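# Carry glass vial to window-bench balance, close its doors

## Task

Pick up the glass vial from the shelved bench by the door and carry it to the balance on the shelved bench by the window. Set it upright on the balance pan, then close every glass door of the balance. The task fails if the balance tips, is shoved out of position or gets too much weight on its pan; if the vial ever touches the floor; or if the vial breaks, which happens when it drops more than a few centimetres or is struck hard. The parked cart, pedal bin and stool are movable. Finish by opening the gripper and backing away; the robot must not fall or be left leaning, or the task fails.

## Robot and tools

Robot: a Hello Robot Stretch 3 with a single arm. It has a two-wheel differential base (0.33 m long, 0.34 m wide), a mast carrying a lift, and a telescoping arm that sticks out to the robot's RIGHT side, ending in a wrist (yaw, pitch, roll) and a two-finger gripper. The base cannot slide sideways, so to shift the gripper along the robot's forward direction you drive the base. Spins happen about the point between the wheels, 0.05 m behind the front edge; with the arm in and wrist folded the swept radius is 0.28 m, larger with the wrist unfolded.

Frames: the base frame has its origin on the floor between the drive wheels, x ahead, y to the left, z up. hand_pose is reported in it, located where closed fingertips meet. Odometry frame = base frame at scene start; heading is positive to the left, range -3.142 to 3.142.

execute_actions takes "actions", a list run in order (empty list = just report state and images). Each action may hold "robot", "steps" (integer 1 to 450, at 30 steps per second) and "until". An action with only "steps" simply waits. "robot" is one command object, a list of up to 8 commands run in sequence, or {"stop": true} which brakes everything and clears the queue. A command object may contain:
- "base": exactly one key. "translate_m" is a straight-line offset in metres from where the base is when that command begins, positive forward, |value| up to 1. "rotate_rad" is a turn-in-place offset in radians, positive counter-clockwise seen from above, |value| up to 3.2.
- "joints": a single object of named absolute targets (not offsets); unnamed joints keep their old goal. Ranges: lift_m 0 to 1.1 (arm height, m); arm_m 0 to 0.52 (extension, m); wrist_yaw_rad -1.345 to 4.42 (0 along the arm, positive toward the front, 3.0 folded over the base); wrist_pitch_rad -1.57 to 0.451 (0 level, negative tips fingers down); wrist_roll_rad -2.911 to 2.911 (0 = fingers side by side); gripper_m -0.089 to 0.179 (wider is higher; actual tip gap is 0.007 m less when almost shut, 0.025 m less when fully open, zero below 0.007); head_pan_rad -3.953 to 1.73 (0 ahead, positive left, -1.57 looks along the arm); head_tilt_rad -1.53 to 0.419 (negative looks down).
- "contact_limits": {"arm_m": effort percent 1 to 100}, the motor effort at which that arm motion halts; smaller is gentler, too small halts immediately.
- "pause_s" (queue items only): wait up to 15 s.
Base and joint motions in one command start together. A queue advances only when the previous command's motions all end "done" (for base and gripper_m, "off_target" also lets it go on); otherwise the remainder is dropped. A new command overrides at once and discards any old queue. Out-of-range or malformed values reject the whole call.

"until" ends an action early. {"robot": {"status": "ended"}} fires when nothing reads "moving" and the queue isn't "running"; with steps 450 it is the standard wait-for-completion. You can also compare fields, e.g. {"lift_m": [">", 0.3], "base_status": ["!=", "moving"]}; numbers compare as printed (joints 3 decimals, base 4). {"any": {"status": "ended"}} fires when any one motion ends. Never wait for an exact "=" reading.

zoom_image: {"camera": one of head_camera, nav_camera, wrist_camera, "region": [x0, y0, x1, y1]} in pixels from the top-left, at most 504 by 504. head_camera is 896x504, nav_camera 672x504 fisheye, wrist_camera 644x364. Head pan/tilt aim both head cameras. finished_scene {"scene": n} ends the current scene permanently; call it only once everything has stopped.

Results: base_status shows progress as (distance so far of goal). Status words: moving, done (within tolerance), off_target (stuck away from goal, maybe still pushing), contact_stop (arm or lift hit something and went slack), time_out, stopped, not_commanded, torque_fault (wrist servo overloaded, limp for 10 s, commands refused). joint_goals, measured_speeds, motor_effort (percent, peak in brackets, biased and noisy), refusals and queue/queue_left are listed. "robot.on_its_own" appears when the robot changed a goal itself, a joint is slack or off, a motor at rest strains, or base_tilt departs 3 degrees or more from its start value. lidar_m: 12 distances in 30-degree sectors, first straight ahead, counting counter-clockwise (4th left, 7th rear, 10th right), from a plane 0.17 m high; blind to glass and low objects. wrist_depth_mm and head_depth_mm are 7x7 grids of median depth in mm. Lines starting "refused:" or "dropped:" explain failures; "replaced:" is informational.

Gripper: to hold, command gripper_m smaller than the object; to let go, command at least 0.02 above where the tips made contact. Neither reading nor "done" proves you hold the vial; check the wrist camera. Overly hard squeezing triggers a force reduction and may let it slip.

Speed: the base is fast (0.30 m/s, 1.9 rad/s) only with lift_m under 0.30, arm_m under 0.03 and wrist_yaw_rad over 2.54; otherwise 0.10 m/s and 0.63 rad/s.

Avoid: folding or unfolding the wrist unless lift_m is 0.32 to 0.95, wrist_pitch_rad -0.4 and roll near 0; with yaw below -0.4 keep pitch at -0.5 or lower. Pushing the arm against something rigid with the gripper above about 0.45 m can tip the robot, worse with raised limits or a repeat push after contact_stop. Do not drive while gripping or pressing on something fixed, and watch snags when reversing; if tilted, back out in small steps, pull the gripper free, and lower lift_m to about 0.2 if needed. Lower the vial gently onto the pan, nudge balance doors softly, and never let the vial drop or bump. Loose objects may occasionally get pushed by an outside disturbance. Commands keep running while you reason, so wait for all motion to end before finishing.

Each tool is called after ">>>" by a JSON object that holds its "fn" and its "kwargs".

## Session

>>> {"fn": "execute_actions", "kwargs": {"actions": []}}

Scene clock: 0.00 s.
robot.base_odometry: x=+0.000 y=+0.000 heading=+0.000 (m, m, rad; robot's odometry frame)
robot.turned_by_wheels: +0.000 (rad since the last result)
robot.turned_by_imu: +0.000 (rad since the last result)
robot.base_tilt: forward=+0.3 right=-0.8 (deg)
robot.lidar_m: 1.82 1.57 1.57 1.79 2.31 1.70 2.04 1.14 1.14 1.32 1.66 1.82
robot.head_depth_mm: 1934 2503 2515 2529 2482 2460 2065 / 1750 2700 2753 2769 2787 2817 2290 / 1900 2870 3060 3083 3022 2987 2291 / 1888 2796 2921 2839 2825 2811 2323 / 1874 2577 2535 2536 2533 2537 2310 / 1855 2344 2350 2311 2306 2279 2237 / 1842 2171 2134 2115 2112 2111 2107
robot.base_status: not_commanded
robot.joint_positions: lift_m=+0.324 arm_m=+0.001 wrist_yaw_rad=+2.906 wrist_pitch_rad=-0.592 wrist_roll_rad=+0.008 gripper_m=+0.037 head_pan_rad=+0.018 head_tilt_rad=-0.018
robot.joint_goals: lift_m=+0.324 arm_m=+0.001 wrist_yaw_rad=+2.906 wrist_pitch_rad=-0.592 wrist_roll_rad=+0.008 gripper_m=+0.037 head_pan_rad=+0.018 head_tilt_rad=-0.018
robot.joint_status: lift_m=not_commanded arm_m=not_commanded wrist_yaw_rad=not_commanded wrist_pitch_rad=not_commanded wrist_roll_rad=not_commanded gripper_m=not_commanded head_pan_rad=not_commanded head_tilt_rad=not_commanded
robot.measured_speeds: translate_m=+0.000 rotate_rad=+0.000 lift_m=+0.000 arm_m=+0.000 wrist_yaw_rad=+0.000 wrist_pitch_rad=+0.000 wrist_roll_rad=+0.000 head_pan_rad=+0.000 head_tilt_rad=+0.000
robot: refusals=0 queue=idle queue_left=0
robot.motor_effort: left_wheel=+0 right_wheel=+0 lift_m=+35 arm_m=+0 wrist_yaw_rad=+1 wrist_pitch_rad=+5 wrist_roll_rad=+0 gripper_m=+0 head_pan_rad=-1 head_tilt_rad=+1 (%)
robot.hand_pose: x=+0.0253 y=+0.0479 z=+0.2999 quat_wxyz=(+0.285, +0.698, +0.124, +0.645) (m; robot's base frame)
robot.wrist_depth_mm: - - - - - - - / 991 - 934 907 882 852 828 / 796 743 743 729 705 699 680 / 646 635 623 611 605 589 574 / 549 543 - 533 526 503 495 / 479 - - - 432 447 441 / 436 - - - 403 399 392
pictures: head_camera (sideways: a quarter turn clockwise sets it upright), nav_camera (sideways: a quarter turn counterclockwise sets it upright), wrist_camera
Images, in order (width x height): head_camera 896x504, nav_camera 672x504, wrist_camera 644x364.

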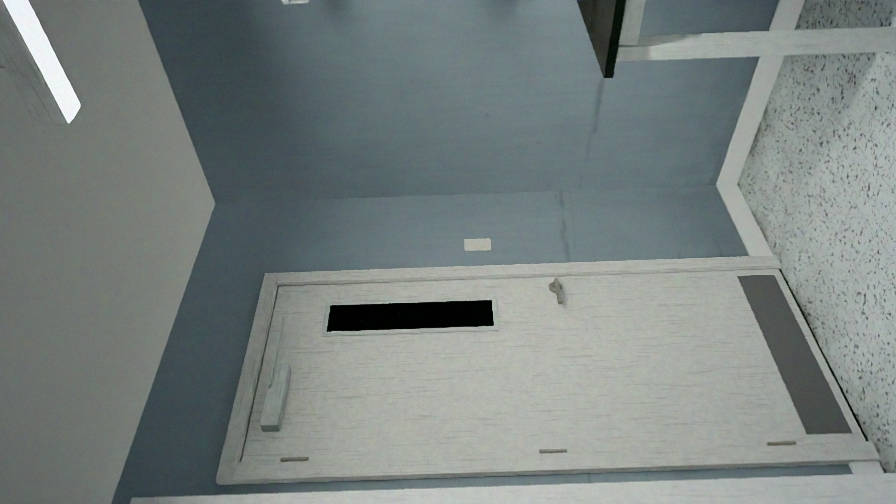

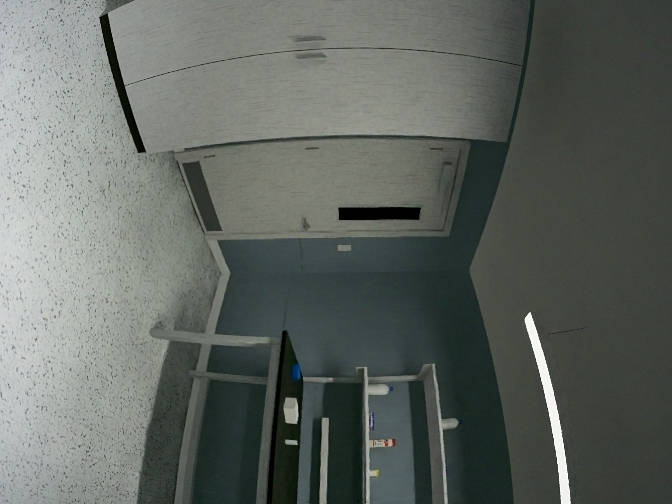

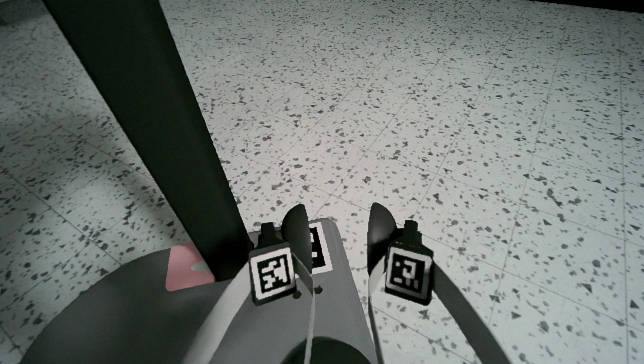

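>>> {"fn": "execute_actions", "kwargs": {"actions": [{"robot":{"joints":{"head_pan_rad":-0.7,"head_tilt_rad":-0.3}},"steps":150,"until":{"robot":{"status":"ended"}}}]}}

>>> {"fn": "execute_actions", "kwargs": {"actions": [{"robot":{"joints":{"head_pan_rad":-1.8,"head_tilt_rad":-0.3}},"steps":150,"until":{"robot":{"status":"ended"}}}]}}

>>> {"fn": "execute_actions", "kwargs": {"actions": [{"robot":{"joints":{"head_pan_rad":-3.0,"head_tilt_rad":-0.3}},"steps":150,"until":{"robot":{"status":"ended"}}}]}}

Scene clock: 4.10 s.
robot.base_odometry: x=+0.000 y=+0.000 heading=+0.000 (m, m, rad; robot's odometry frame)
robot.turned_by_wheels: +0.000 (rad since the last result)
robot.turned_by_imu: +0.000 (rad since the last result)
robot.base_tilt: forward=+0.2 right=-0.6 (deg)
robot.lidar_m: 1.82 1.57 1.56 1.81 2.31 1.71 2.03 1.14 1.14 1.32 1.66 1.82
robot.head_depth_mm: 2004 2107 2259 1805 2511 2053 1573 / 2037 2148 2269 1847 2523 2052 1580 / 2059 2171 2312 1873 2520 2058 1599 / 2057 2212 2287 1916 2562 2054 1592 / 2084 2222 2357 1945 2568 2099 1601 / 2087 2229 2344 1780 2636 2088 1611 / 2138 2242 2380 2022 2687 2040 1630
robot.base_status: not_commanded
robot.joint_positions: lift_m=+0.324 arm_m=+0.001 wrist_yaw_rad=+2.906 wrist_pitch_rad=-0.592 wrist_roll_rad=+0.008 gripper_m=+0.037 head_pan_rad=-0.693 head_tilt_rad=-0.296
robot.joint_goals: lift_m=+0.324 arm_m=+0.001 wrist_yaw_rad=+2.906 wrist_pitch_rad=-0.592 wrist_roll_rad=+0.008 gripper_m=+0.037 head_pan_rad=-0.700 head_tilt_rad=-0.300
robot.joint_status: lift_m=not_commanded arm_m=not_commanded wrist_yaw_rad=not_commanded wrist_pitch_rad=not_commanded wrist_roll_rad=not_commanded gripper_m=not_commanded head_pan_rad=done head_tilt_rad=done
robot.measured_speeds: translate_m=+0.000 rotate_rad=+0.000 lift_m=+0.000 arm_m=+0.000 wrist_yaw_rad=+0.000 wrist_pitch_rad=+0.000 wrist_roll_rad=+0.000 head_pan_rad=+0.000 head_tilt_rad=+0.000
robot: refusals=0 queue=done queue_left=0
robot.motor_effort: left_wheel=+0(0) right_wheel=+0(0) lift_m=+36(35) arm_m=-2(1) wrist_yaw_rad=+0(1) wrist_pitch_rad=+5(5) wrist_roll_rad=+0(1) gripper_m=+0(0) head_pan_rad=-5(57) head_tilt_rad=-1(21) (%)
robot.hand_pose: x=+0.0253 y=+0.0479 z=+0.2999 quat_wxyz=(+0.285, +0.698, +0.124, +0.645) (m; robot's base frame)
robot.wrist_depth_mm: - - - - - - - / 971 - 930 909 888 840 830 / 781 744 743 720 711 692 684 / 644 631 624 611 598 583 575 / 554 541 - 538 528 509 500 / 481 - - - 436 449 442 / 436 - - - 403 398 397
pictures: head_camera (sideways: a quarter turn clockwise sets it upright), nav_camera (sideways: a quarter turn counterclockwise sets it upright), wrist_camera
Images, in order (width x height): head_camera 896x504, nav_camera 672x504, wrist_camera 644x364.

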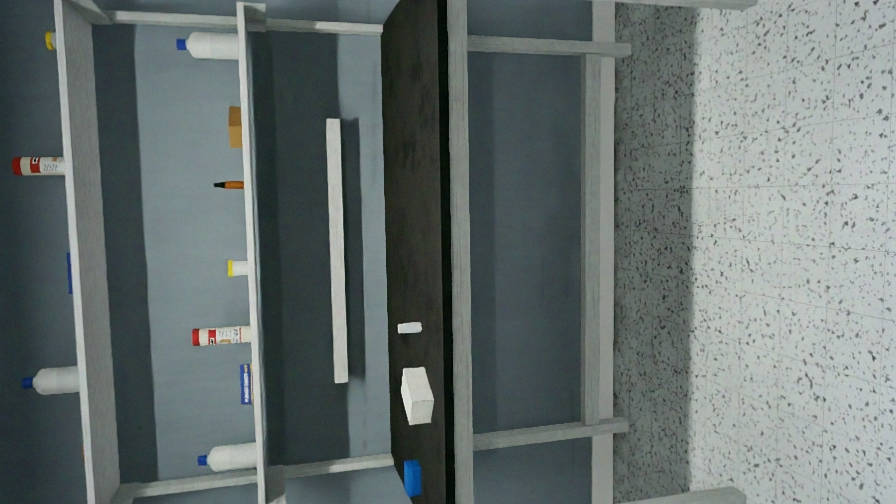

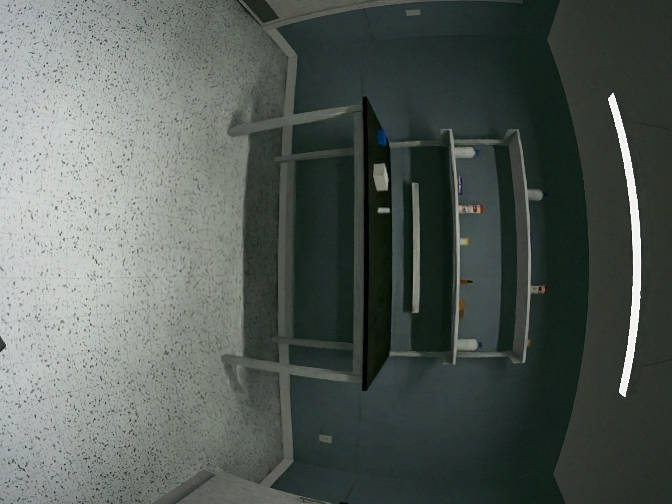

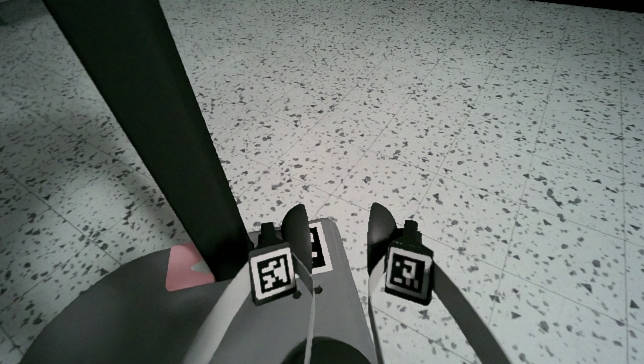

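Scene clock: 5.23 s.
robot.base_odometry: x=+0.000 y=+0.000 heading=+0.000 (m, m, rad; robot's odometry frame)
robot.turned_by_wheels: +0.000 (rad since the last result)
robot.turned_by_imu: +0.000 (rad since the last result)
robot.base_tilt: forward=+0.4 right=-0.7 (deg)
robot.lidar_m: 1.82 1.57 1.57 1.80 2.31 1.70 2.03 1.14 1.14 1.32 1.66 1.82
robot.head_depth_mm: 1236 1313 1663 1396 1189 1253 1333 / 1291 1365 1763 1453 1263 1346 1431 / 1368 1438 1863 1754 1356 1438 1537 / 1447 1521 2008 1881 1447 1550 1600 / 1555 1645 2153 1585 1572 1691 1613 / 1662 2139 2341 1671 1705 1861 1620 / 2190 2360 2505 2699 2834 2112 1631
robot.base_status: not_commanded
robot.joint_positions: lift_m=+0.324 arm_m=+0.001 wrist_yaw_rad=+2.906 wrist_pitch_rad=-0.592 wrist_roll_rad=+0.008 gripper_m=+0.037 head_pan_rad=-1.793 head_tilt_rad=-0.296
robot.joint_goals: lift_m=+0.324 arm_m=+0.001 wrist_yaw_rad=+2.906 wrist_pitch_rad=-0.592 wrist_roll_rad=+0.008 gripper_m=+0.037 head_pan_rad=-1.800 head_tilt_rad=-0.300
robot.joint_status: lift_m=not_commanded arm_m=not_commanded wrist_yaw_rad=not_commanded wrist_pitch_rad=not_commanded wrist_roll_rad=not_commanded gripper_m=not_commanded head_pan_rad=done head_tilt_rad=done
robot.measured_speeds: translate_m=+0.000 rotate_rad=+0.000 lift_m=+0.000 arm_m=+0.000 wrist_yaw_rad=+0.000 wrist_pitch_rad=+0.000 wrist_roll_rad=+0.000 head_pan_rad=+0.000 head_tilt_rad=+0.000
robot: refusals=0 queue=done queue_left=0
robot.motor_effort: left_wheel=+1(0) right_wheel=+1(0) lift_m=+36(35) arm_m=-1(1) wrist_yaw_rad=+0(0) wrist_pitch_rad=+5(5) wrist_roll_rad=+0(0) gripper_m=+0(1) head_pan_rad=-5(63) head_tilt_rad=-1(1) (%)
robot.hand_pose: x=+0.0253 y=+0.0479 z=+0.2999 quat_wxyz=(+0.285, +0.698, +0.124, +0.645) (m; robot's base frame)
robot.wrist_depth_mm: - - - - - - - / 985 - 942 904 870 856 820 / 787 739 751 724 709 698 683 / 652 642 620 607 597 584 583 / 545 544 - 538 527 511 505 / 482 - - - 434 446 439 / 433 - - - 405 399 392
pictures: head_camera (sideways: a quarter turn clockwise sets it upright), nav_camera (sideways: a quarter turn counterclockwise sets it upright), wrist_camera
Images, in order (width x height): head_camera 896x504, nav_camera 672x504, wrist_camera 644x364.

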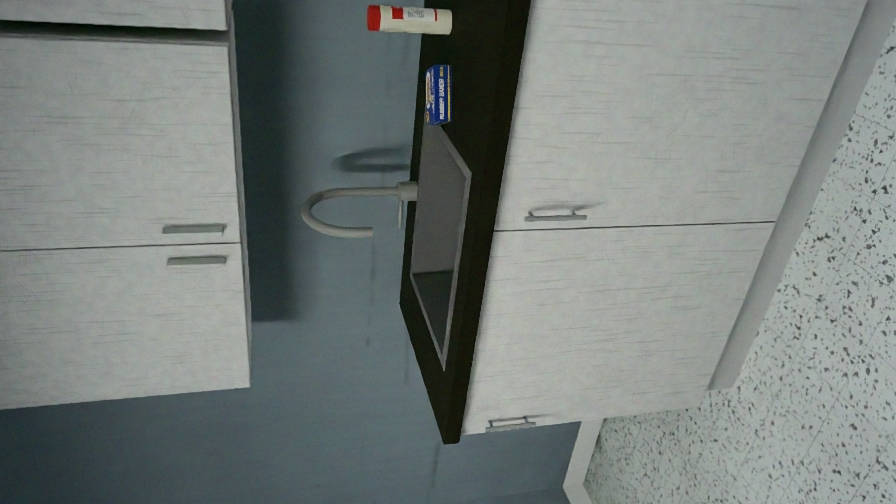

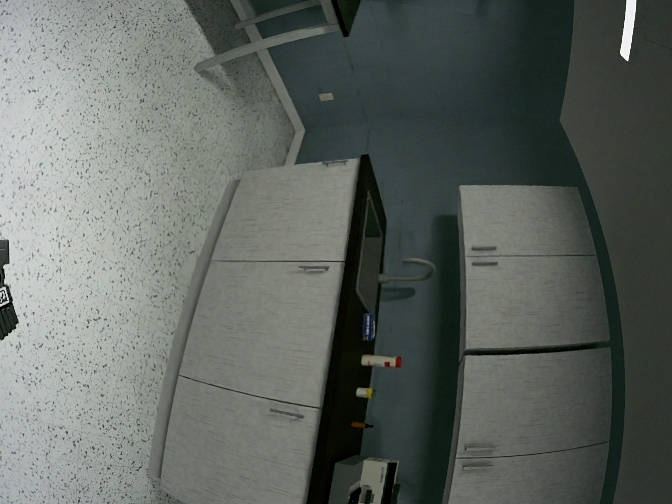

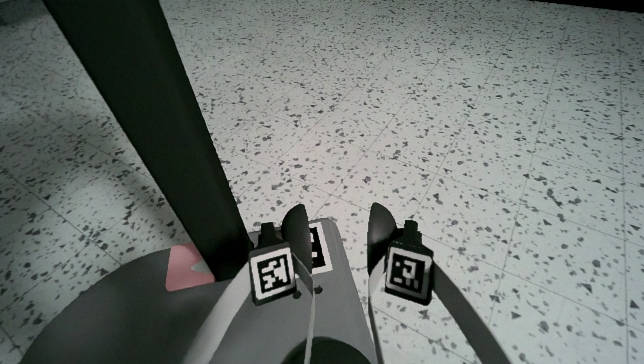

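Scene clock: 6.40 s.
robot.base_odometry: x=+0.000 y=+0.000 heading=+0.000 (m, m, rad; robot's odometry frame)
robot.turned_by_wheels: +0.000 (rad since the last result)
robot.turned_by_imu: +0.000 (rad since the last result)
robot.base_tilt: forward=+0.3 right=-0.7 (deg)
robot.lidar_m: 1.83 1.57 1.57 1.80 2.31 1.70 2.04 1.14 1.14 1.32 1.66 1.82
robot.head_depth_mm: 2513 2657 2746 2901 2896 2027 1570 / 2311 2445 2565 2746 2779 2036 1581 / 2121 2234 2344 2498 2567 2053 1584 / 1972 2073 2135 2246 2394 2077 1591 / 1831 1916 1982 2090 2163 2102 1599 / 1708 1775 1841 1900 1296 1356 1442 / 1600 1344 1713 1281 1188 1243 1292
robot.base_status: not_commanded
robot.joint_positions: lift_m=+0.324 arm_m=+0.001 wrist_yaw_rad=+2.906 wrist_pitch_rad=-0.592 wrist_roll_rad=+0.008 gripper_m=+0.037 head_pan_rad=-2.993 head_tilt_rad=-0.296
robot.joint_goals: lift_m=+0.324 arm_m=+0.001 wrist_yaw_rad=+2.906 wrist_pitch_rad=-0.592 wrist_roll_rad=+0.008 gripper_m=+0.037 head_pan_rad=-3.000 head_tilt_rad=-0.300
robot.joint_status: lift_m=not_commanded arm_m=not_commanded wrist_yaw_rad=not_commanded wrist_pitch_rad=not_commanded wrist_roll_rad=not_commanded gripper_m=not_commanded head_pan_rad=done head_tilt_rad=done
robot.measured_speeds: translate_m=+0.000 rotate_rad=+0.000 lift_m=+0.000 arm_m=+0.000 wrist_yaw_rad=+0.000 wrist_pitch_rad=+0.000 wrist_roll_rad=+0.000 head_pan_rad=+0.000 head_tilt_rad=+0.000
robot: refusals=0 queue=done queue_left=0
robot.motor_effort: left_wheel=+0(0) right_wheel=+0(0) lift_m=+36(35) arm_m=-1(1) wrist_yaw_rad=+0(0) wrist_pitch_rad=+5(5) wrist_roll_rad=+0(0) gripper_m=+0(0) head_pan_rad=-5(63) head_tilt_rad=-1(3) (%)
robot.hand_pose: x=+0.0253 y=+0.0479 z=+0.2999 quat_wxyz=(+0.285, +0.698, +0.124, +0.645) (m; robot's base frame)
robot.wrist_depth_mm: - - - - - - - / 994 - 948 904 886 860 840 / 783 743 740 733 712 689 688 / 649 638 623 603 603 580 577 / 552 547 - 533 531 504 503 / 482 - - - 430 447 443 / 436 - - - 407 397 392
pictures: head_camera (sideways: a quarter turn clockwise sets it upright), nav_camera (sideways: a quarter turn counterclockwise sets it upright), wrist_camera
Images, in order (width x height): head_camera 896x504, nav_camera 672x504, wrist_camera 644x364.

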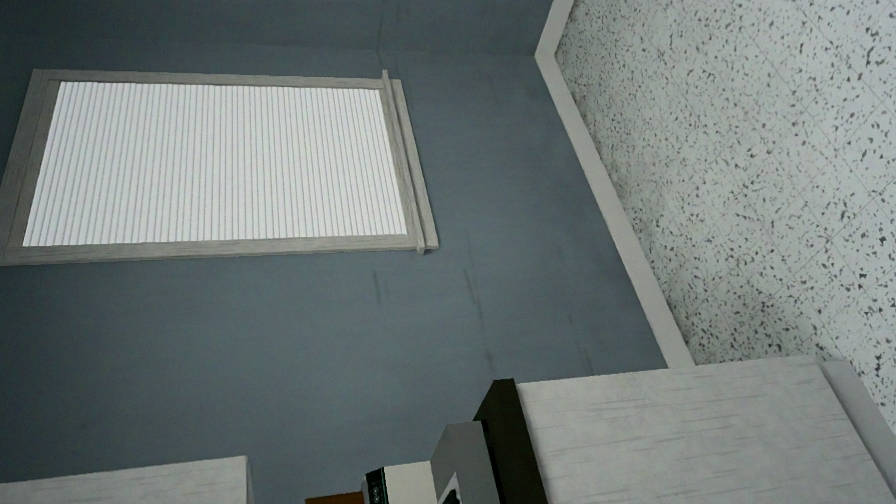

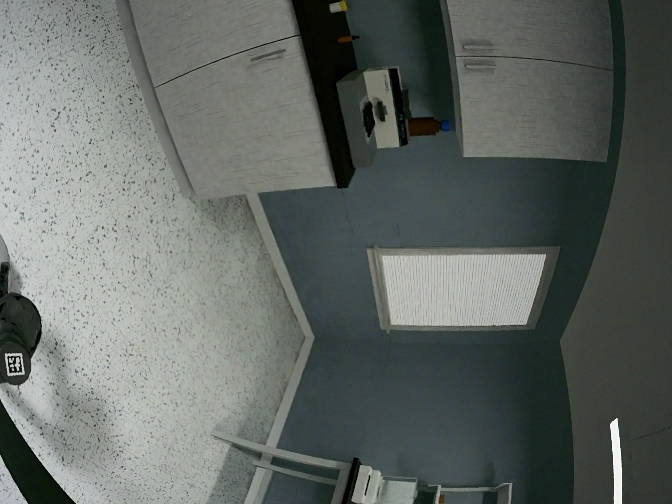

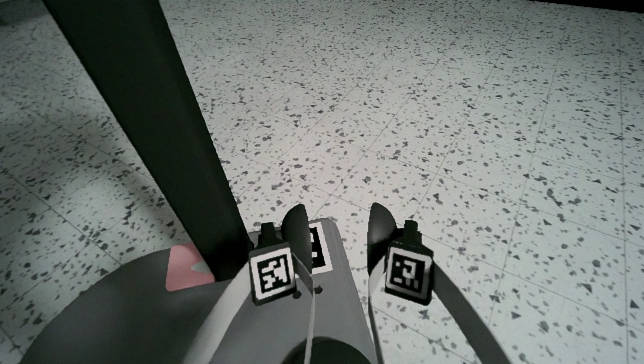

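>>> {"fn": "execute_actions", "kwargs": {"actions": [{"robot":[{"joints":{"lift_m":0.27,"wrist_pitch_rad":-0.4,"head_pan_rad":0,"head_tilt_rad":-0.3}},{"base":{"rotate_rad":2.36}}],"steps":300,"until":{"robot":{"status":"ended"}}}]}}

Scene clock: 13.13 s.
robot.base_odometry: x=+0.000 y=+0.000 heading=+2.360 (m, m, rad; robot's odometry frame)
robot.turned_by_wheels: +2.360 (rad since the last result)
robot.turned_by_imu: +2.359 (rad since the last result)
robot.base_tilt: forward=+0.3 right=-0.7 (deg)
robot.lidar_m: 1.70 2.50 1.19 1.14 1.18 1.60 2.23 1.82 1.63 1.57 1.64 1.86
robot.head_depth_mm: 2132 2279 2390 2033 2464 2027 1559 / 2126 2253 2396 2089 2603 2045 1572 / 2103 2235 2385 2129 2631 2049 1583 / 2116 2268 2370 2203 2612 2082 1591 / 2113 2222 2363 1951 2602 2098 1605 / 2086 2223 2301 1703 2553 2005 1604 / 2129 2243 2329 2491 2593 2141 1610
robot.base_status: done (rotate_rad +2.3599 of +2.3600)
robot.joint_positions: lift_m=+0.270 arm_m=+0.001 wrist_yaw_rad=+2.906 wrist_pitch_rad=-0.420 wrist_roll_rad=+0.008 gripper_m=+0.037 head_pan_rad=-0.007 head_tilt_rad=-0.297
robot.joint_goals: lift_m=+0.270 arm_m=+0.001 wrist_yaw_rad=+2.906 wrist_pitch_rad=-0.400 wrist_roll_rad=+0.008 gripper_m=+0.037 head_pan_rad=+0.000 head_tilt_rad=-0.300
robot.joint_status: lift_m=done arm_m=not_commanded wrist_yaw_rad=not_commanded wrist_pitch_rad=done wrist_roll_rad=not_commanded gripper_m=not_commanded head_pan_rad=done head_tilt_rad=done
robot.measured_speeds: translate_m=+0.000 rotate_rad=+0.000 lift_m=+0.000 arm_m=+0.000 wrist_yaw_rad=+0.000 wrist_pitch_rad=+0.000 wrist_roll_rad=+0.000 head_pan_rad=+0.000 head_tilt_rad=+0.000
robot: refusals=0 queue=done queue_left=0
robot.motor_effort: left_wheel=-1(7) right_wheel=+1(12) lift_m=+24(37) arm_m=-2(1) wrist_yaw_rad=+0(0) wrist_pitch_rad=+8(9) wrist_roll_rad=+1(1) gripper_m=+1(0) head_pan_rad=+5(62) head_tilt_rad=-1(1) (%)
robot.hand_pose: x=+0.0312 y=+0.0723 z=+0.2827 quat_wxyz=(+0.228, +0.707, +0.064, +0.667) (m; robot's base frame)
robot.wrist_depth_mm: 947 994 - - - - - / - - - - - - - / 982 - 916 878 863 838 809 / 732 704 700 687 667 645 640 / 588 574 575 558 562 535 530 / 487 495 - - 435 454 450 / 433 - - - 398 390 390
pictures: head_camera (sideways: a quarter turn clockwise sets it upright), nav_camera (sideways: a quarter turn counterclockwise sets it upright), wrist_camera
Images, in order (width x height): head_camera 896x504, nav_camera 672x504, wrist_camera 644x364.

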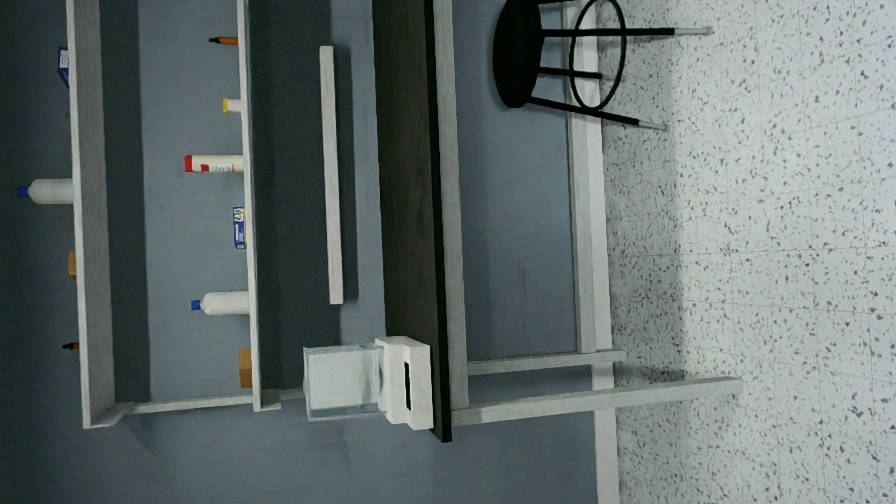

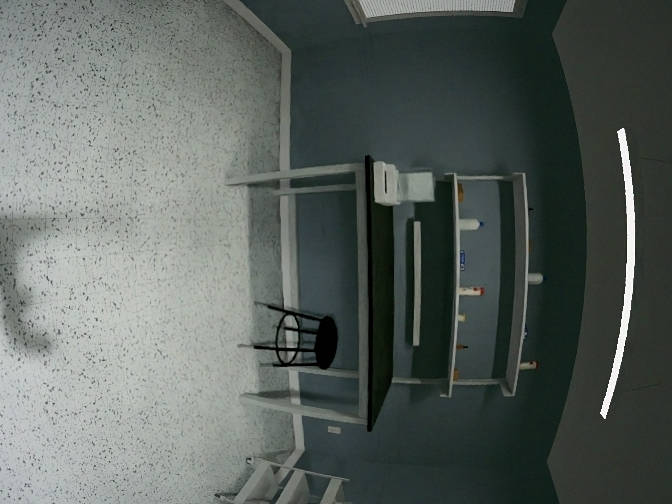

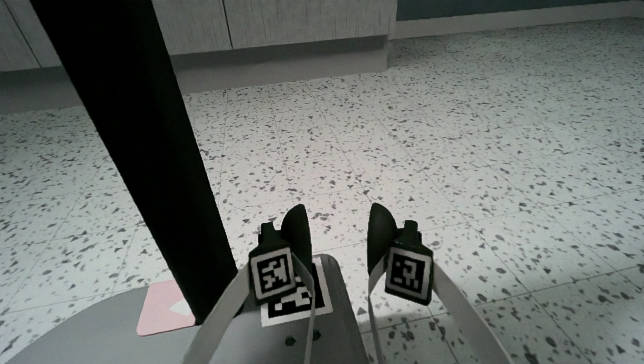

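>>> {"fn": "zoom_image", "kwargs": {"camera": "head_camera", "region": [280, 310, 460, 450]}}

Region (280, 310, 460, 450) of head_camera's 896x504 image, scaled by 2.800, with more detail than that image has.

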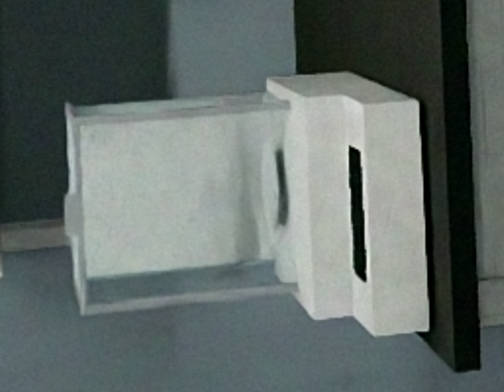

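>>> {"fn": "execute_actions", "kwargs": {"actions": [{"robot":[{"base":{"translate_m":1.0},"joints":{"head_pan_rad":-1.2,"head_tilt_rad":-0.45}},{"base":{"rotate_rad":1.57}}],"steps":400,"until":{"robot":{"status":"ended"}}}]}}

Scene clock: 24.77 s.
robot.base_odometry: x=-0.710 y=+0.704 heading=-2.353 (m, m, rad; robot's odometry frame)
robot.turned_by_wheels: +1.570 (rad since the last result)
robot.turned_by_imu: +1.572 (rad since the last result)
robot.base_tilt: forward=+0.2 right=-0.7 (deg)
robot.lidar_m: 1.76 1.25 1.61 3.23 2.25 1.61 1.56 1.19 0.99 1.31 0.76 1.84
robot.head_depth_mm: 994 1234 1310 939 717 1603 1380 / 1179 1276 1365 949 737 1638 1384 / 1203 1303 1000 855 767 1667 1396 / 1260 1214 1011 820 810 1733 1399 / 1321 1415 1546 828 859 994 1146 / 1376 1489 1632 1767 2004 1761 1412 / 1426 1569 1704 1883 2056 1764 1418
robot.base_status: done (rotate_rad +1.5699 of +1.5700)
robot.joint_positions: lift_m=+0.270 arm_m=+0.001 wrist_yaw_rad=+2.906 wrist_pitch_rad=-0.419 wrist_roll_rad=+0.008 gripper_m=+0.037 head_pan_rad=-1.193 head_tilt_rad=-0.445
robot.joint_goals: lift_m=+0.270 arm_m=+0.001 wrist_yaw_rad=+2.906 wrist_pitch_rad=-0.400 wrist_roll_rad=+0.008 gripper_m=+0.037 head_pan_rad=-1.200 head_tilt_rad=-0.450
robot.joint_status: lift_m=done arm_m=not_commanded wrist_yaw_rad=not_commanded wrist_pitch_rad=done wrist_roll_rad=not_commanded gripper_m=not_commanded head_pan_rad=done head_tilt_rad=done
robot.measured_speeds: translate_m=+0.000 rotate_rad=+0.000 lift_m=+0.000 arm_m=+0.000 wrist_yaw_rad=+0.000 wrist_pitch_rad=+0.000 wrist_roll_rad=+0.000 head_pan_rad=+0.000 head_tilt_rad=+0.000
robot: refusals=0 queue=done queue_left=0
robot.motor_effort: left_wheel=-1(6) right_wheel=+2(12) lift_m=+25(25) arm_m=-2(3) wrist_yaw_rad=+0(0) wrist_pitch_rad=+7(8) wrist_roll_rad=+1(0) gripper_m=+0(0) head_pan_rad=-5(62) head_tilt_rad=-2(14) (%)
robot.hand_pose: x=+0.0312 y=+0.0723 z=+0.2828 quat_wxyz=(+0.228, +0.707, +0.064, +0.667) (m; robot's base frame)
robot.wrist_depth_mm: - - - - - - - / - - - - - - - / 959 - 908 896 862 837 814 / 738 703 699 688 671 651 641 / 584 579 574 556 560 534 528 / 490 497 - - 438 450 446 / 431 - - - 397 392 389
pictures: head_camera (sideways: a quarter turn clockwise sets it upright), nav_camera (sideways: a quarter turn counterclockwise sets it upright), wrist_camera
Images, in order (width x height): head_camera 896x504, nav_camera 672x504, wrist_camera 644x364.

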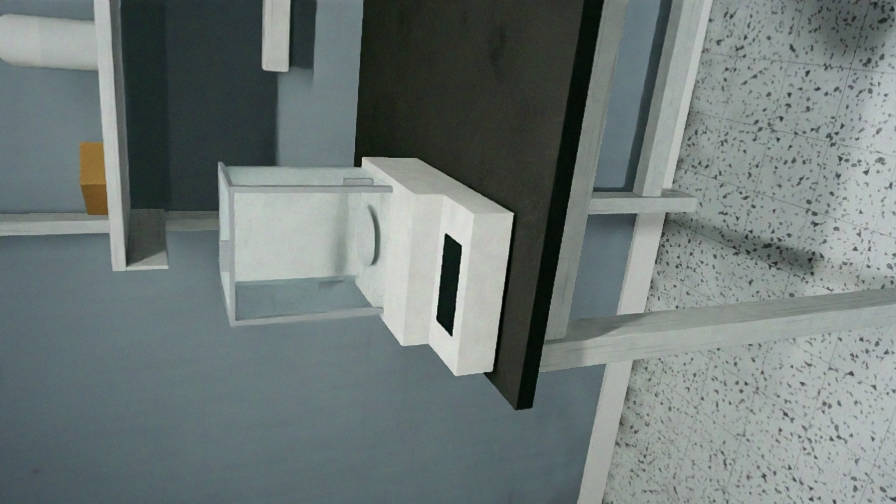

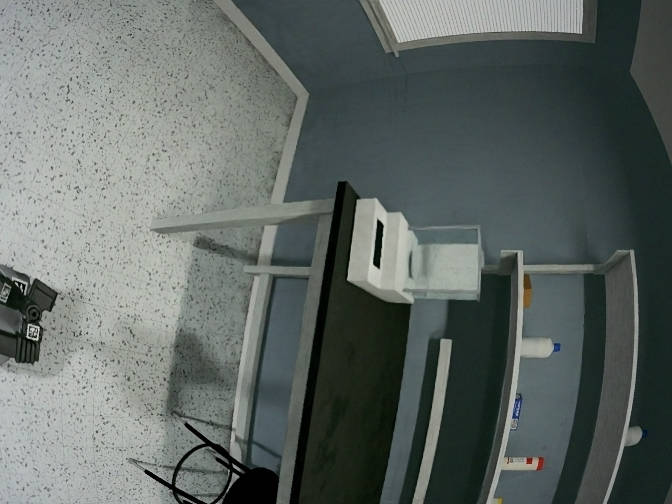

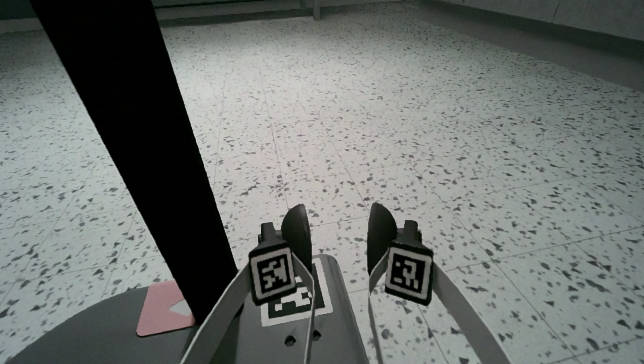

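>>> {"fn": "zoom_image", "kwargs": {"camera": "head_camera", "region": [200, 140, 420, 350]}}

Region (200, 140, 420, 350) of head_camera's 896x504 image, scaled by 2.291, with more detail than that image has; it fills the top 481 rows of this view, and the rest is white.

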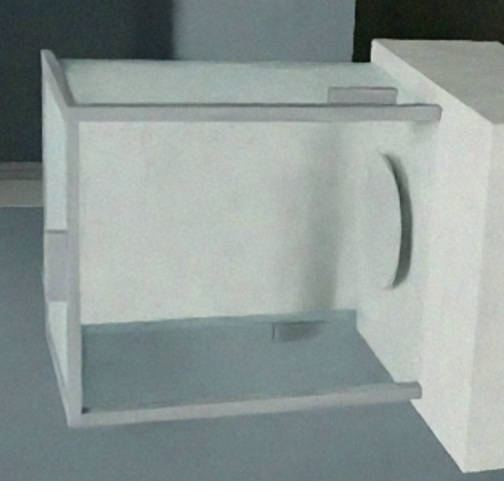

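>>> {"fn": "execute_actions", "kwargs": {"actions": [{"robot":[{"base":{"rotate_rad":1.73},"joints":{"head_pan_rad":-1.57,"head_tilt_rad":-0.6}},{"base":{"translate_m":1.0}},{"base":{"translate_m":1.0}},{"base":{"translate_m":0.2}},{"base":{"rotate_rad":1.41}},{"joints":{"lift_m":0.9}}],"steps":450,"until":{"robot":{"status":"ended"}}},{"steps":450,"until":{"robot":{"status":"ended"}}}]}}

Scene clock: 55.03 s.
robot.base_odometry: x=+1.076 y=-0.580 heading=+0.787 (m, m, rad; robot's odometry frame)
robot.turned_by_wheels: +3.140 (rad since the last result)
robot.turned_by_imu: +3.144 (rad since the last result)
robot.base_tilt: forward=+0.3 right=-0.7 (deg)
robot.lidar_m: 1.70 1.33 1.73 2.91 2.12 1.52 1.45 0.91 1.11 1.06 1.09 0.71
robot.head_depth_mm: 999 1071 1008 702 537 1512 - / 989 1057 1023 707 541 1416 - / 988 1063 1030 713 546 1427 - / 987 1050 1048 721 548 1446 - / 979 1048 1060 694 552 1444 - / 979 1044 1075 730 555 1446 1277 / 974 1047 1086 627 558 1423 1285
robot.base_status: done (rotate_rad +1.4099 of +1.4100)
robot.joint_positions: lift_m=+0.900 arm_m=+0.001 wrist_yaw_rad=+2.906 wrist_pitch_rad=-0.419 wrist_roll_rad=+0.008 gripper_m=+0.037 head_pan_rad=-1.563 head_tilt_rad=-0.593
robot.joint_goals: lift_m=+0.900 arm_m=+0.001 wrist_yaw_rad=+2.906 wrist_pitch_rad=-0.400 wrist_roll_rad=+0.008 gripper_m=+0.037 head_pan_rad=-1.570 head_tilt_rad=-0.600
robot.joint_status: lift_m=done arm_m=not_commanded wrist_yaw_rad=not_commanded wrist_pitch_rad=done wrist_roll_rad=not_commanded gripper_m=not_commanded head_pan_rad=done head_tilt_rad=done
robot.measured_speeds: translate_m=+0.000 rotate_rad=+0.000 lift_m=+0.000 arm_m=+0.000 wrist_yaw_rad=+0.000 wrist_pitch_rad=+0.000 wrist_roll_rad=+0.000 head_pan_rad=+0.000 head_tilt_rad=+0.000
robot: refusals=0 queue=done queue_left=0
robot.motor_effort: left_wheel=-1(7) right_wheel=+1(12) lift_m=+46(48) arm_m=-3(3) wrist_yaw_rad=+0(0) wrist_pitch_rad=+8(8) wrist_roll_rad=+0(1) gripper_m=+1(0) head_pan_rad=-4(40) head_tilt_rad=-2(16) (%)
robot.hand_pose: x=+0.0312 y=+0.0723 z=+0.9121 quat_wxyz=(+0.228, +0.707, +0.064, +0.667) (m; robot's base frame)
robot.wrist_depth_mm: - - - - - - - / - - - - - - - / - - - - - - - / - - - - - - - / - - - - - - - / - - - - - - - / - - - - - - -
pictures: head_camera (sideways: a quarter turn clockwise sets it upright), nav_camera (sideways: a quarter turn counterclockwise sets it upright), wrist_camera
Images, in order (width x height): head_camera 896x504, nav_camera 672x504, wrist_camera 644x364.

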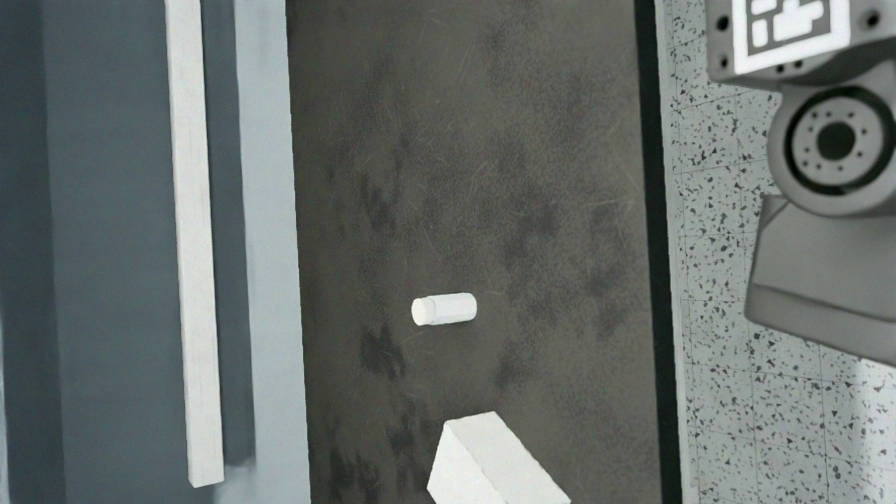

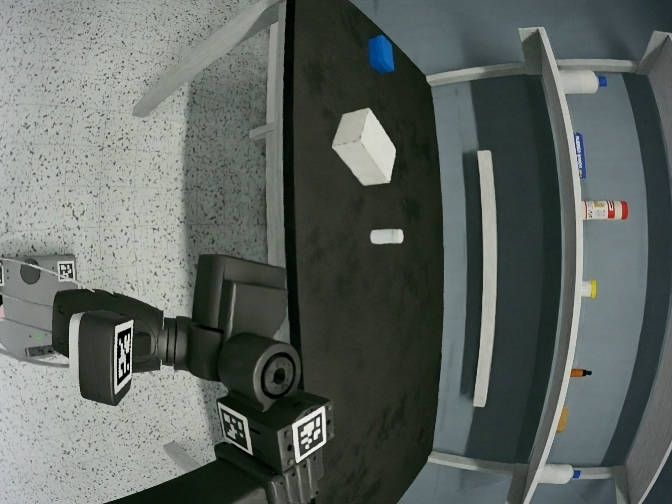

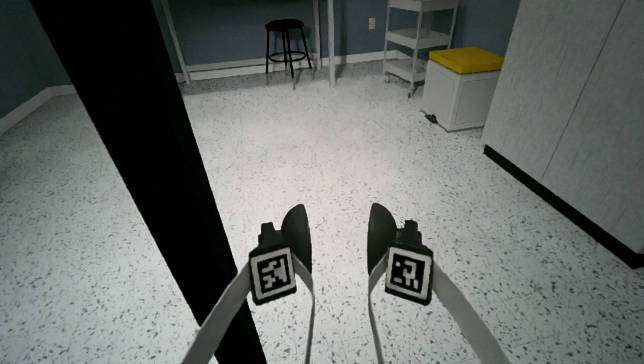

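>>> {"fn": "execute_actions", "kwargs": {"actions": [{"robot":[{"joints":{"wrist_yaw_rad":1.5,"lift_m":0.93}},{"joints":{"wrist_pitch_rad":0,"gripper_m":0.12}},{"joints":{"wrist_yaw_rad":0},"base":{"translate_m":0.07}}],"steps":450,"until":{"robot":{"status":"ended"}}}]}}

Scene clock: 62.17 s.
robot.base_odometry: x=+1.126 y=-0.530 heading=+0.787 (m, m, rad; robot's odometry frame)
robot.turned_by_wheels: +0.000 (rad since the last result)
robot.turned_by_imu: +0.000 (rad since the last result)
robot.base_tilt: forward=+0.3 right=-0.6 (deg)
robot.lidar_m: 1.63 1.26 1.64 3.16 2.21 1.59 1.52 0.97 1.11 1.06 1.09 0.65
robot.head_depth_mm: 994 1061 1007 701 538 - - / 989 1060 1021 722 540 561 - / 986 1060 1032 715 596 - - / 980 1052 1046 686 569 1437 1265 / 979 1053 1059 727 550 1448 1279 / 972 1046 1072 619 553 1413 1282 / 974 1070 1087 739 557 1414 1282
robot.base_status: done (translate_m +0.0700 of +0.0700)
robot.joint_positions: lift_m=+0.930 arm_m=+0.001 wrist_yaw_rad=+0.003 wrist_pitch_rad=-0.023 wrist_roll_rad=+0.008 gripper_m=+0.120 head_pan_rad=-1.563 head_tilt_rad=-0.593
robot.joint_goals: lift_m=+0.930 arm_m=+0.001 wrist_yaw_rad=+0.000 wrist_pitch_rad=+0.000 wrist_roll_rad=+0.008 gripper_m=+0.120 head_pan_rad=-1.570 head_tilt_rad=-0.600
robot.joint_status: lift_m=done arm_m=not_commanded wrist_yaw_rad=done wrist_pitch_rad=done wrist_roll_rad=not_commanded gripper_m=done head_pan_rad=done head_tilt_rad=done
robot.measured_speeds: translate_m=+0.000 rotate_rad=+0.000 lift_m=+0.000 arm_m=+0.000 wrist_yaw_rad=+0.000 wrist_pitch_rad=+0.000 wrist_roll_rad=+0.000 head_pan_rad=+0.000 head_tilt_rad=+0.000
robot: refusals=0 queue=done queue_left=0
robot.motor_effort: left_wheel=-1(3) right_wheel=+2(7) lift_m=+46(46) arm_m=-3(3) wrist_yaw_rad=-2(3) wrist_pitch_rad=+9(9) wrist_roll_rad=+1(1) gripper_m=+1(96) head_pan_rad=-5(4) head_tilt_rad=-3(2) (%)
robot.hand_pose: x=-0.0208 y=-0.4014 z=+1.0383 quat_wxyz=(+0.704, +0.009, -0.710, -0.008) (m; robot's base frame)
robot.wrist_depth_mm: 867 807 867 872 862 851 844 / 935 904 907 907 882 865 874 / 944 937 925 931 920 920 909 / 999 871 851 814 787 742 723 / 463 375 484 443 464 487 444 / 353 276 321 334 330 - 320 / 268 265 263 258 257 253 249
pictures: head_camera (sideways: a quarter turn clockwise sets it upright), nav_camera (sideways: a quarter turn counterclockwise sets it upright), wrist_camera
Images, in order (width x height): head_camera 896x504, nav_camera 672x504, wrist_camera 644x364.

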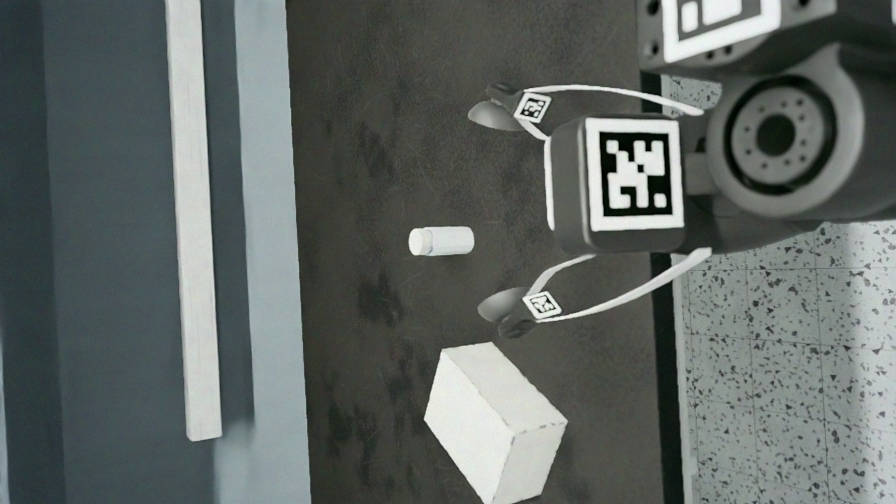

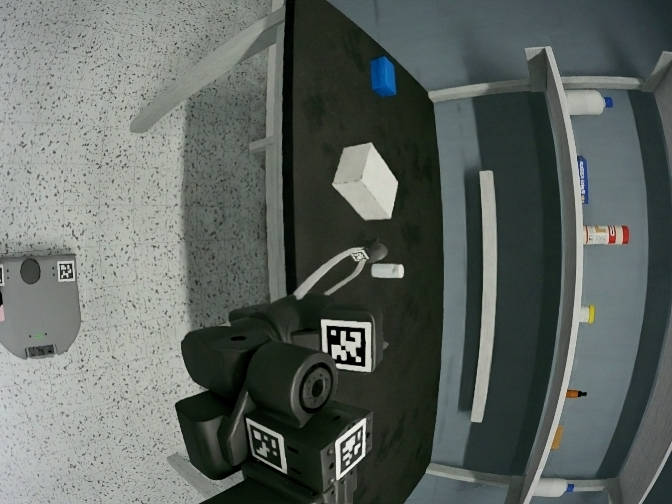

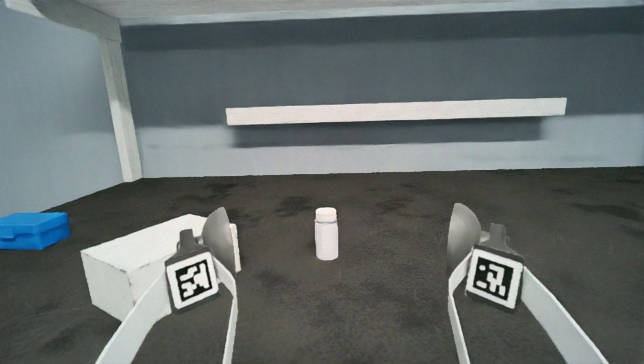

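>>> {"fn": "execute_actions", "kwargs": {"actions": [{"robot":[{"joints":{"wrist_pitch_rad":-0.4,"lift_m":0.945,"arm_m":0.1,"gripper_m":0.1}}],"steps":450,"until":{"robot":{"status":"ended"}}}]}}

Scene clock: 67.97 s.
robot.base_odometry: x=+1.126 y=-0.530 heading=+0.787 (m, m, rad; robot's odometry frame)
robot.turned_by_wheels: +0.000 (rad since the last result)
robot.turned_by_imu: +0.000 (rad since the last result)
robot.base_tilt: forward=+0.2 right=-0.7 (deg)
robot.lidar_m: 1.63 1.27 1.65 3.15 2.21 1.59 1.52 0.97 1.11 1.06 1.09 0.65
robot.head_depth_mm: 996 1063 1011 770 - - 1249 / 989 1062 1019 779 - - 1260 / 989 1057 1033 749 - - 1262 / 982 1052 1040 723 548 1434 1271 / 979 1047 1059 724 552 1447 1277 / 976 1045 1068 619 556 1421 1285 / 970 1073 1087 738 557 1417 1287
robot.base_status: done (translate_m +0.0700 of +0.0700)
robot.joint_positions: lift_m=+0.945 arm_m=+0.100 wrist_yaw_rad=+0.002 wrist_pitch_rad=-0.414 wrist_roll_rad=+0.008 gripper_m=+0.100 head_pan_rad=-1.563 head_tilt_rad=-0.593
robot.joint_goals: lift_m=+0.945 arm_m=+0.100 wrist_yaw_rad=+0.000 wrist_pitch_rad=-0.400 wrist_roll_rad=+0.008 gripper_m=+0.100 head_pan_rad=-1.570 head_tilt_rad=-0.600
robot.joint_status: lift_m=done arm_m=done wrist_yaw_rad=done wrist_pitch_rad=done wrist_roll_rad=not_commanded gripper_m=done head_pan_rad=done head_tilt_rad=done
robot.measured_speeds: translate_m=+0.000 rotate_rad=+0.000 lift_m=+0.000 arm_m=+0.000 wrist_yaw_rad=+0.000 wrist_pitch_rad=+0.000 wrist_roll_rad=+0.000 head_pan_rad=+0.000 head_tilt_rad=+0.000
robot: refusals=0 queue=done queue_left=0
robot.motor_effort: left_wheel=-1(1) right_wheel=+2(2) lift_m=+46(47) arm_m=+2(3) wrist_yaw_rad=-1(2) wrist_pitch_rad=+6(10) wrist_roll_rad=+0(0) gripper_m=+0(80) head_pan_rad=-5(5) head_tilt_rad=-3(3) (%)
robot.hand_pose: x=-0.0212 y=-0.4696 z=+0.9581 quat_wxyz=(+0.690, +0.146, -0.694, -0.146) (m; robot's base frame)
robot.wrist_depth_mm: 751 760 751 733 737 723 724 / 594 560 541 525 496 475 462 / 392 246 370 338 349 340 334 / 197 229 278 276 273 265 261 / 195 223 236 223 221 216 214 / 197 195 185 188 185 185 181 / 168 167 165 163 161 158 156
pictures: head_camera (sideways: a quarter turn clockwise sets it upright), nav_camera (sideways: a quarter turn counterclockwise sets it upright), wrist_camera
Images, in order (width x height): head_camera 896x504, nav_camera 672x504, wrist_camera 644x364.

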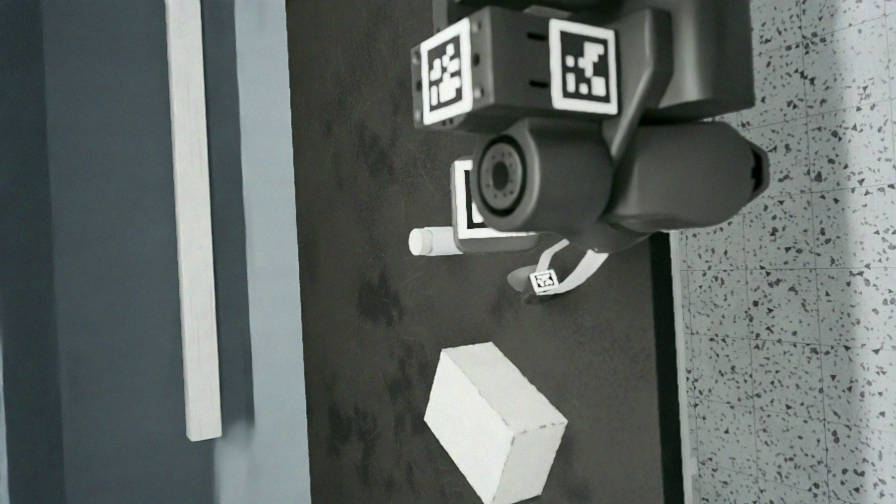

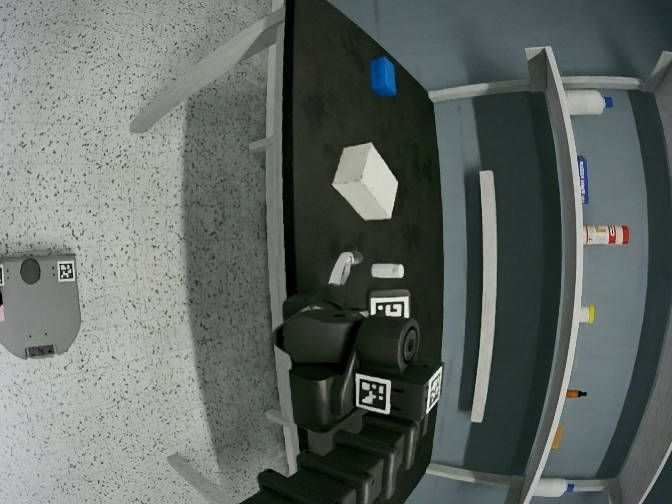

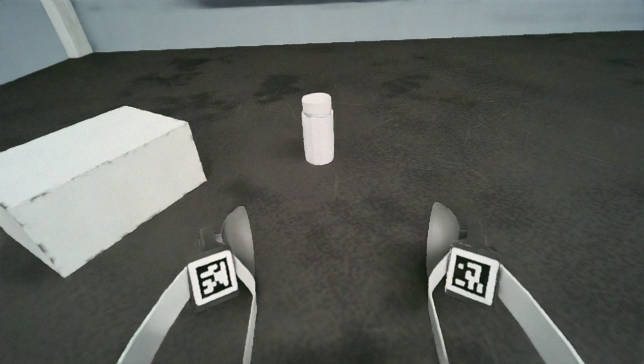

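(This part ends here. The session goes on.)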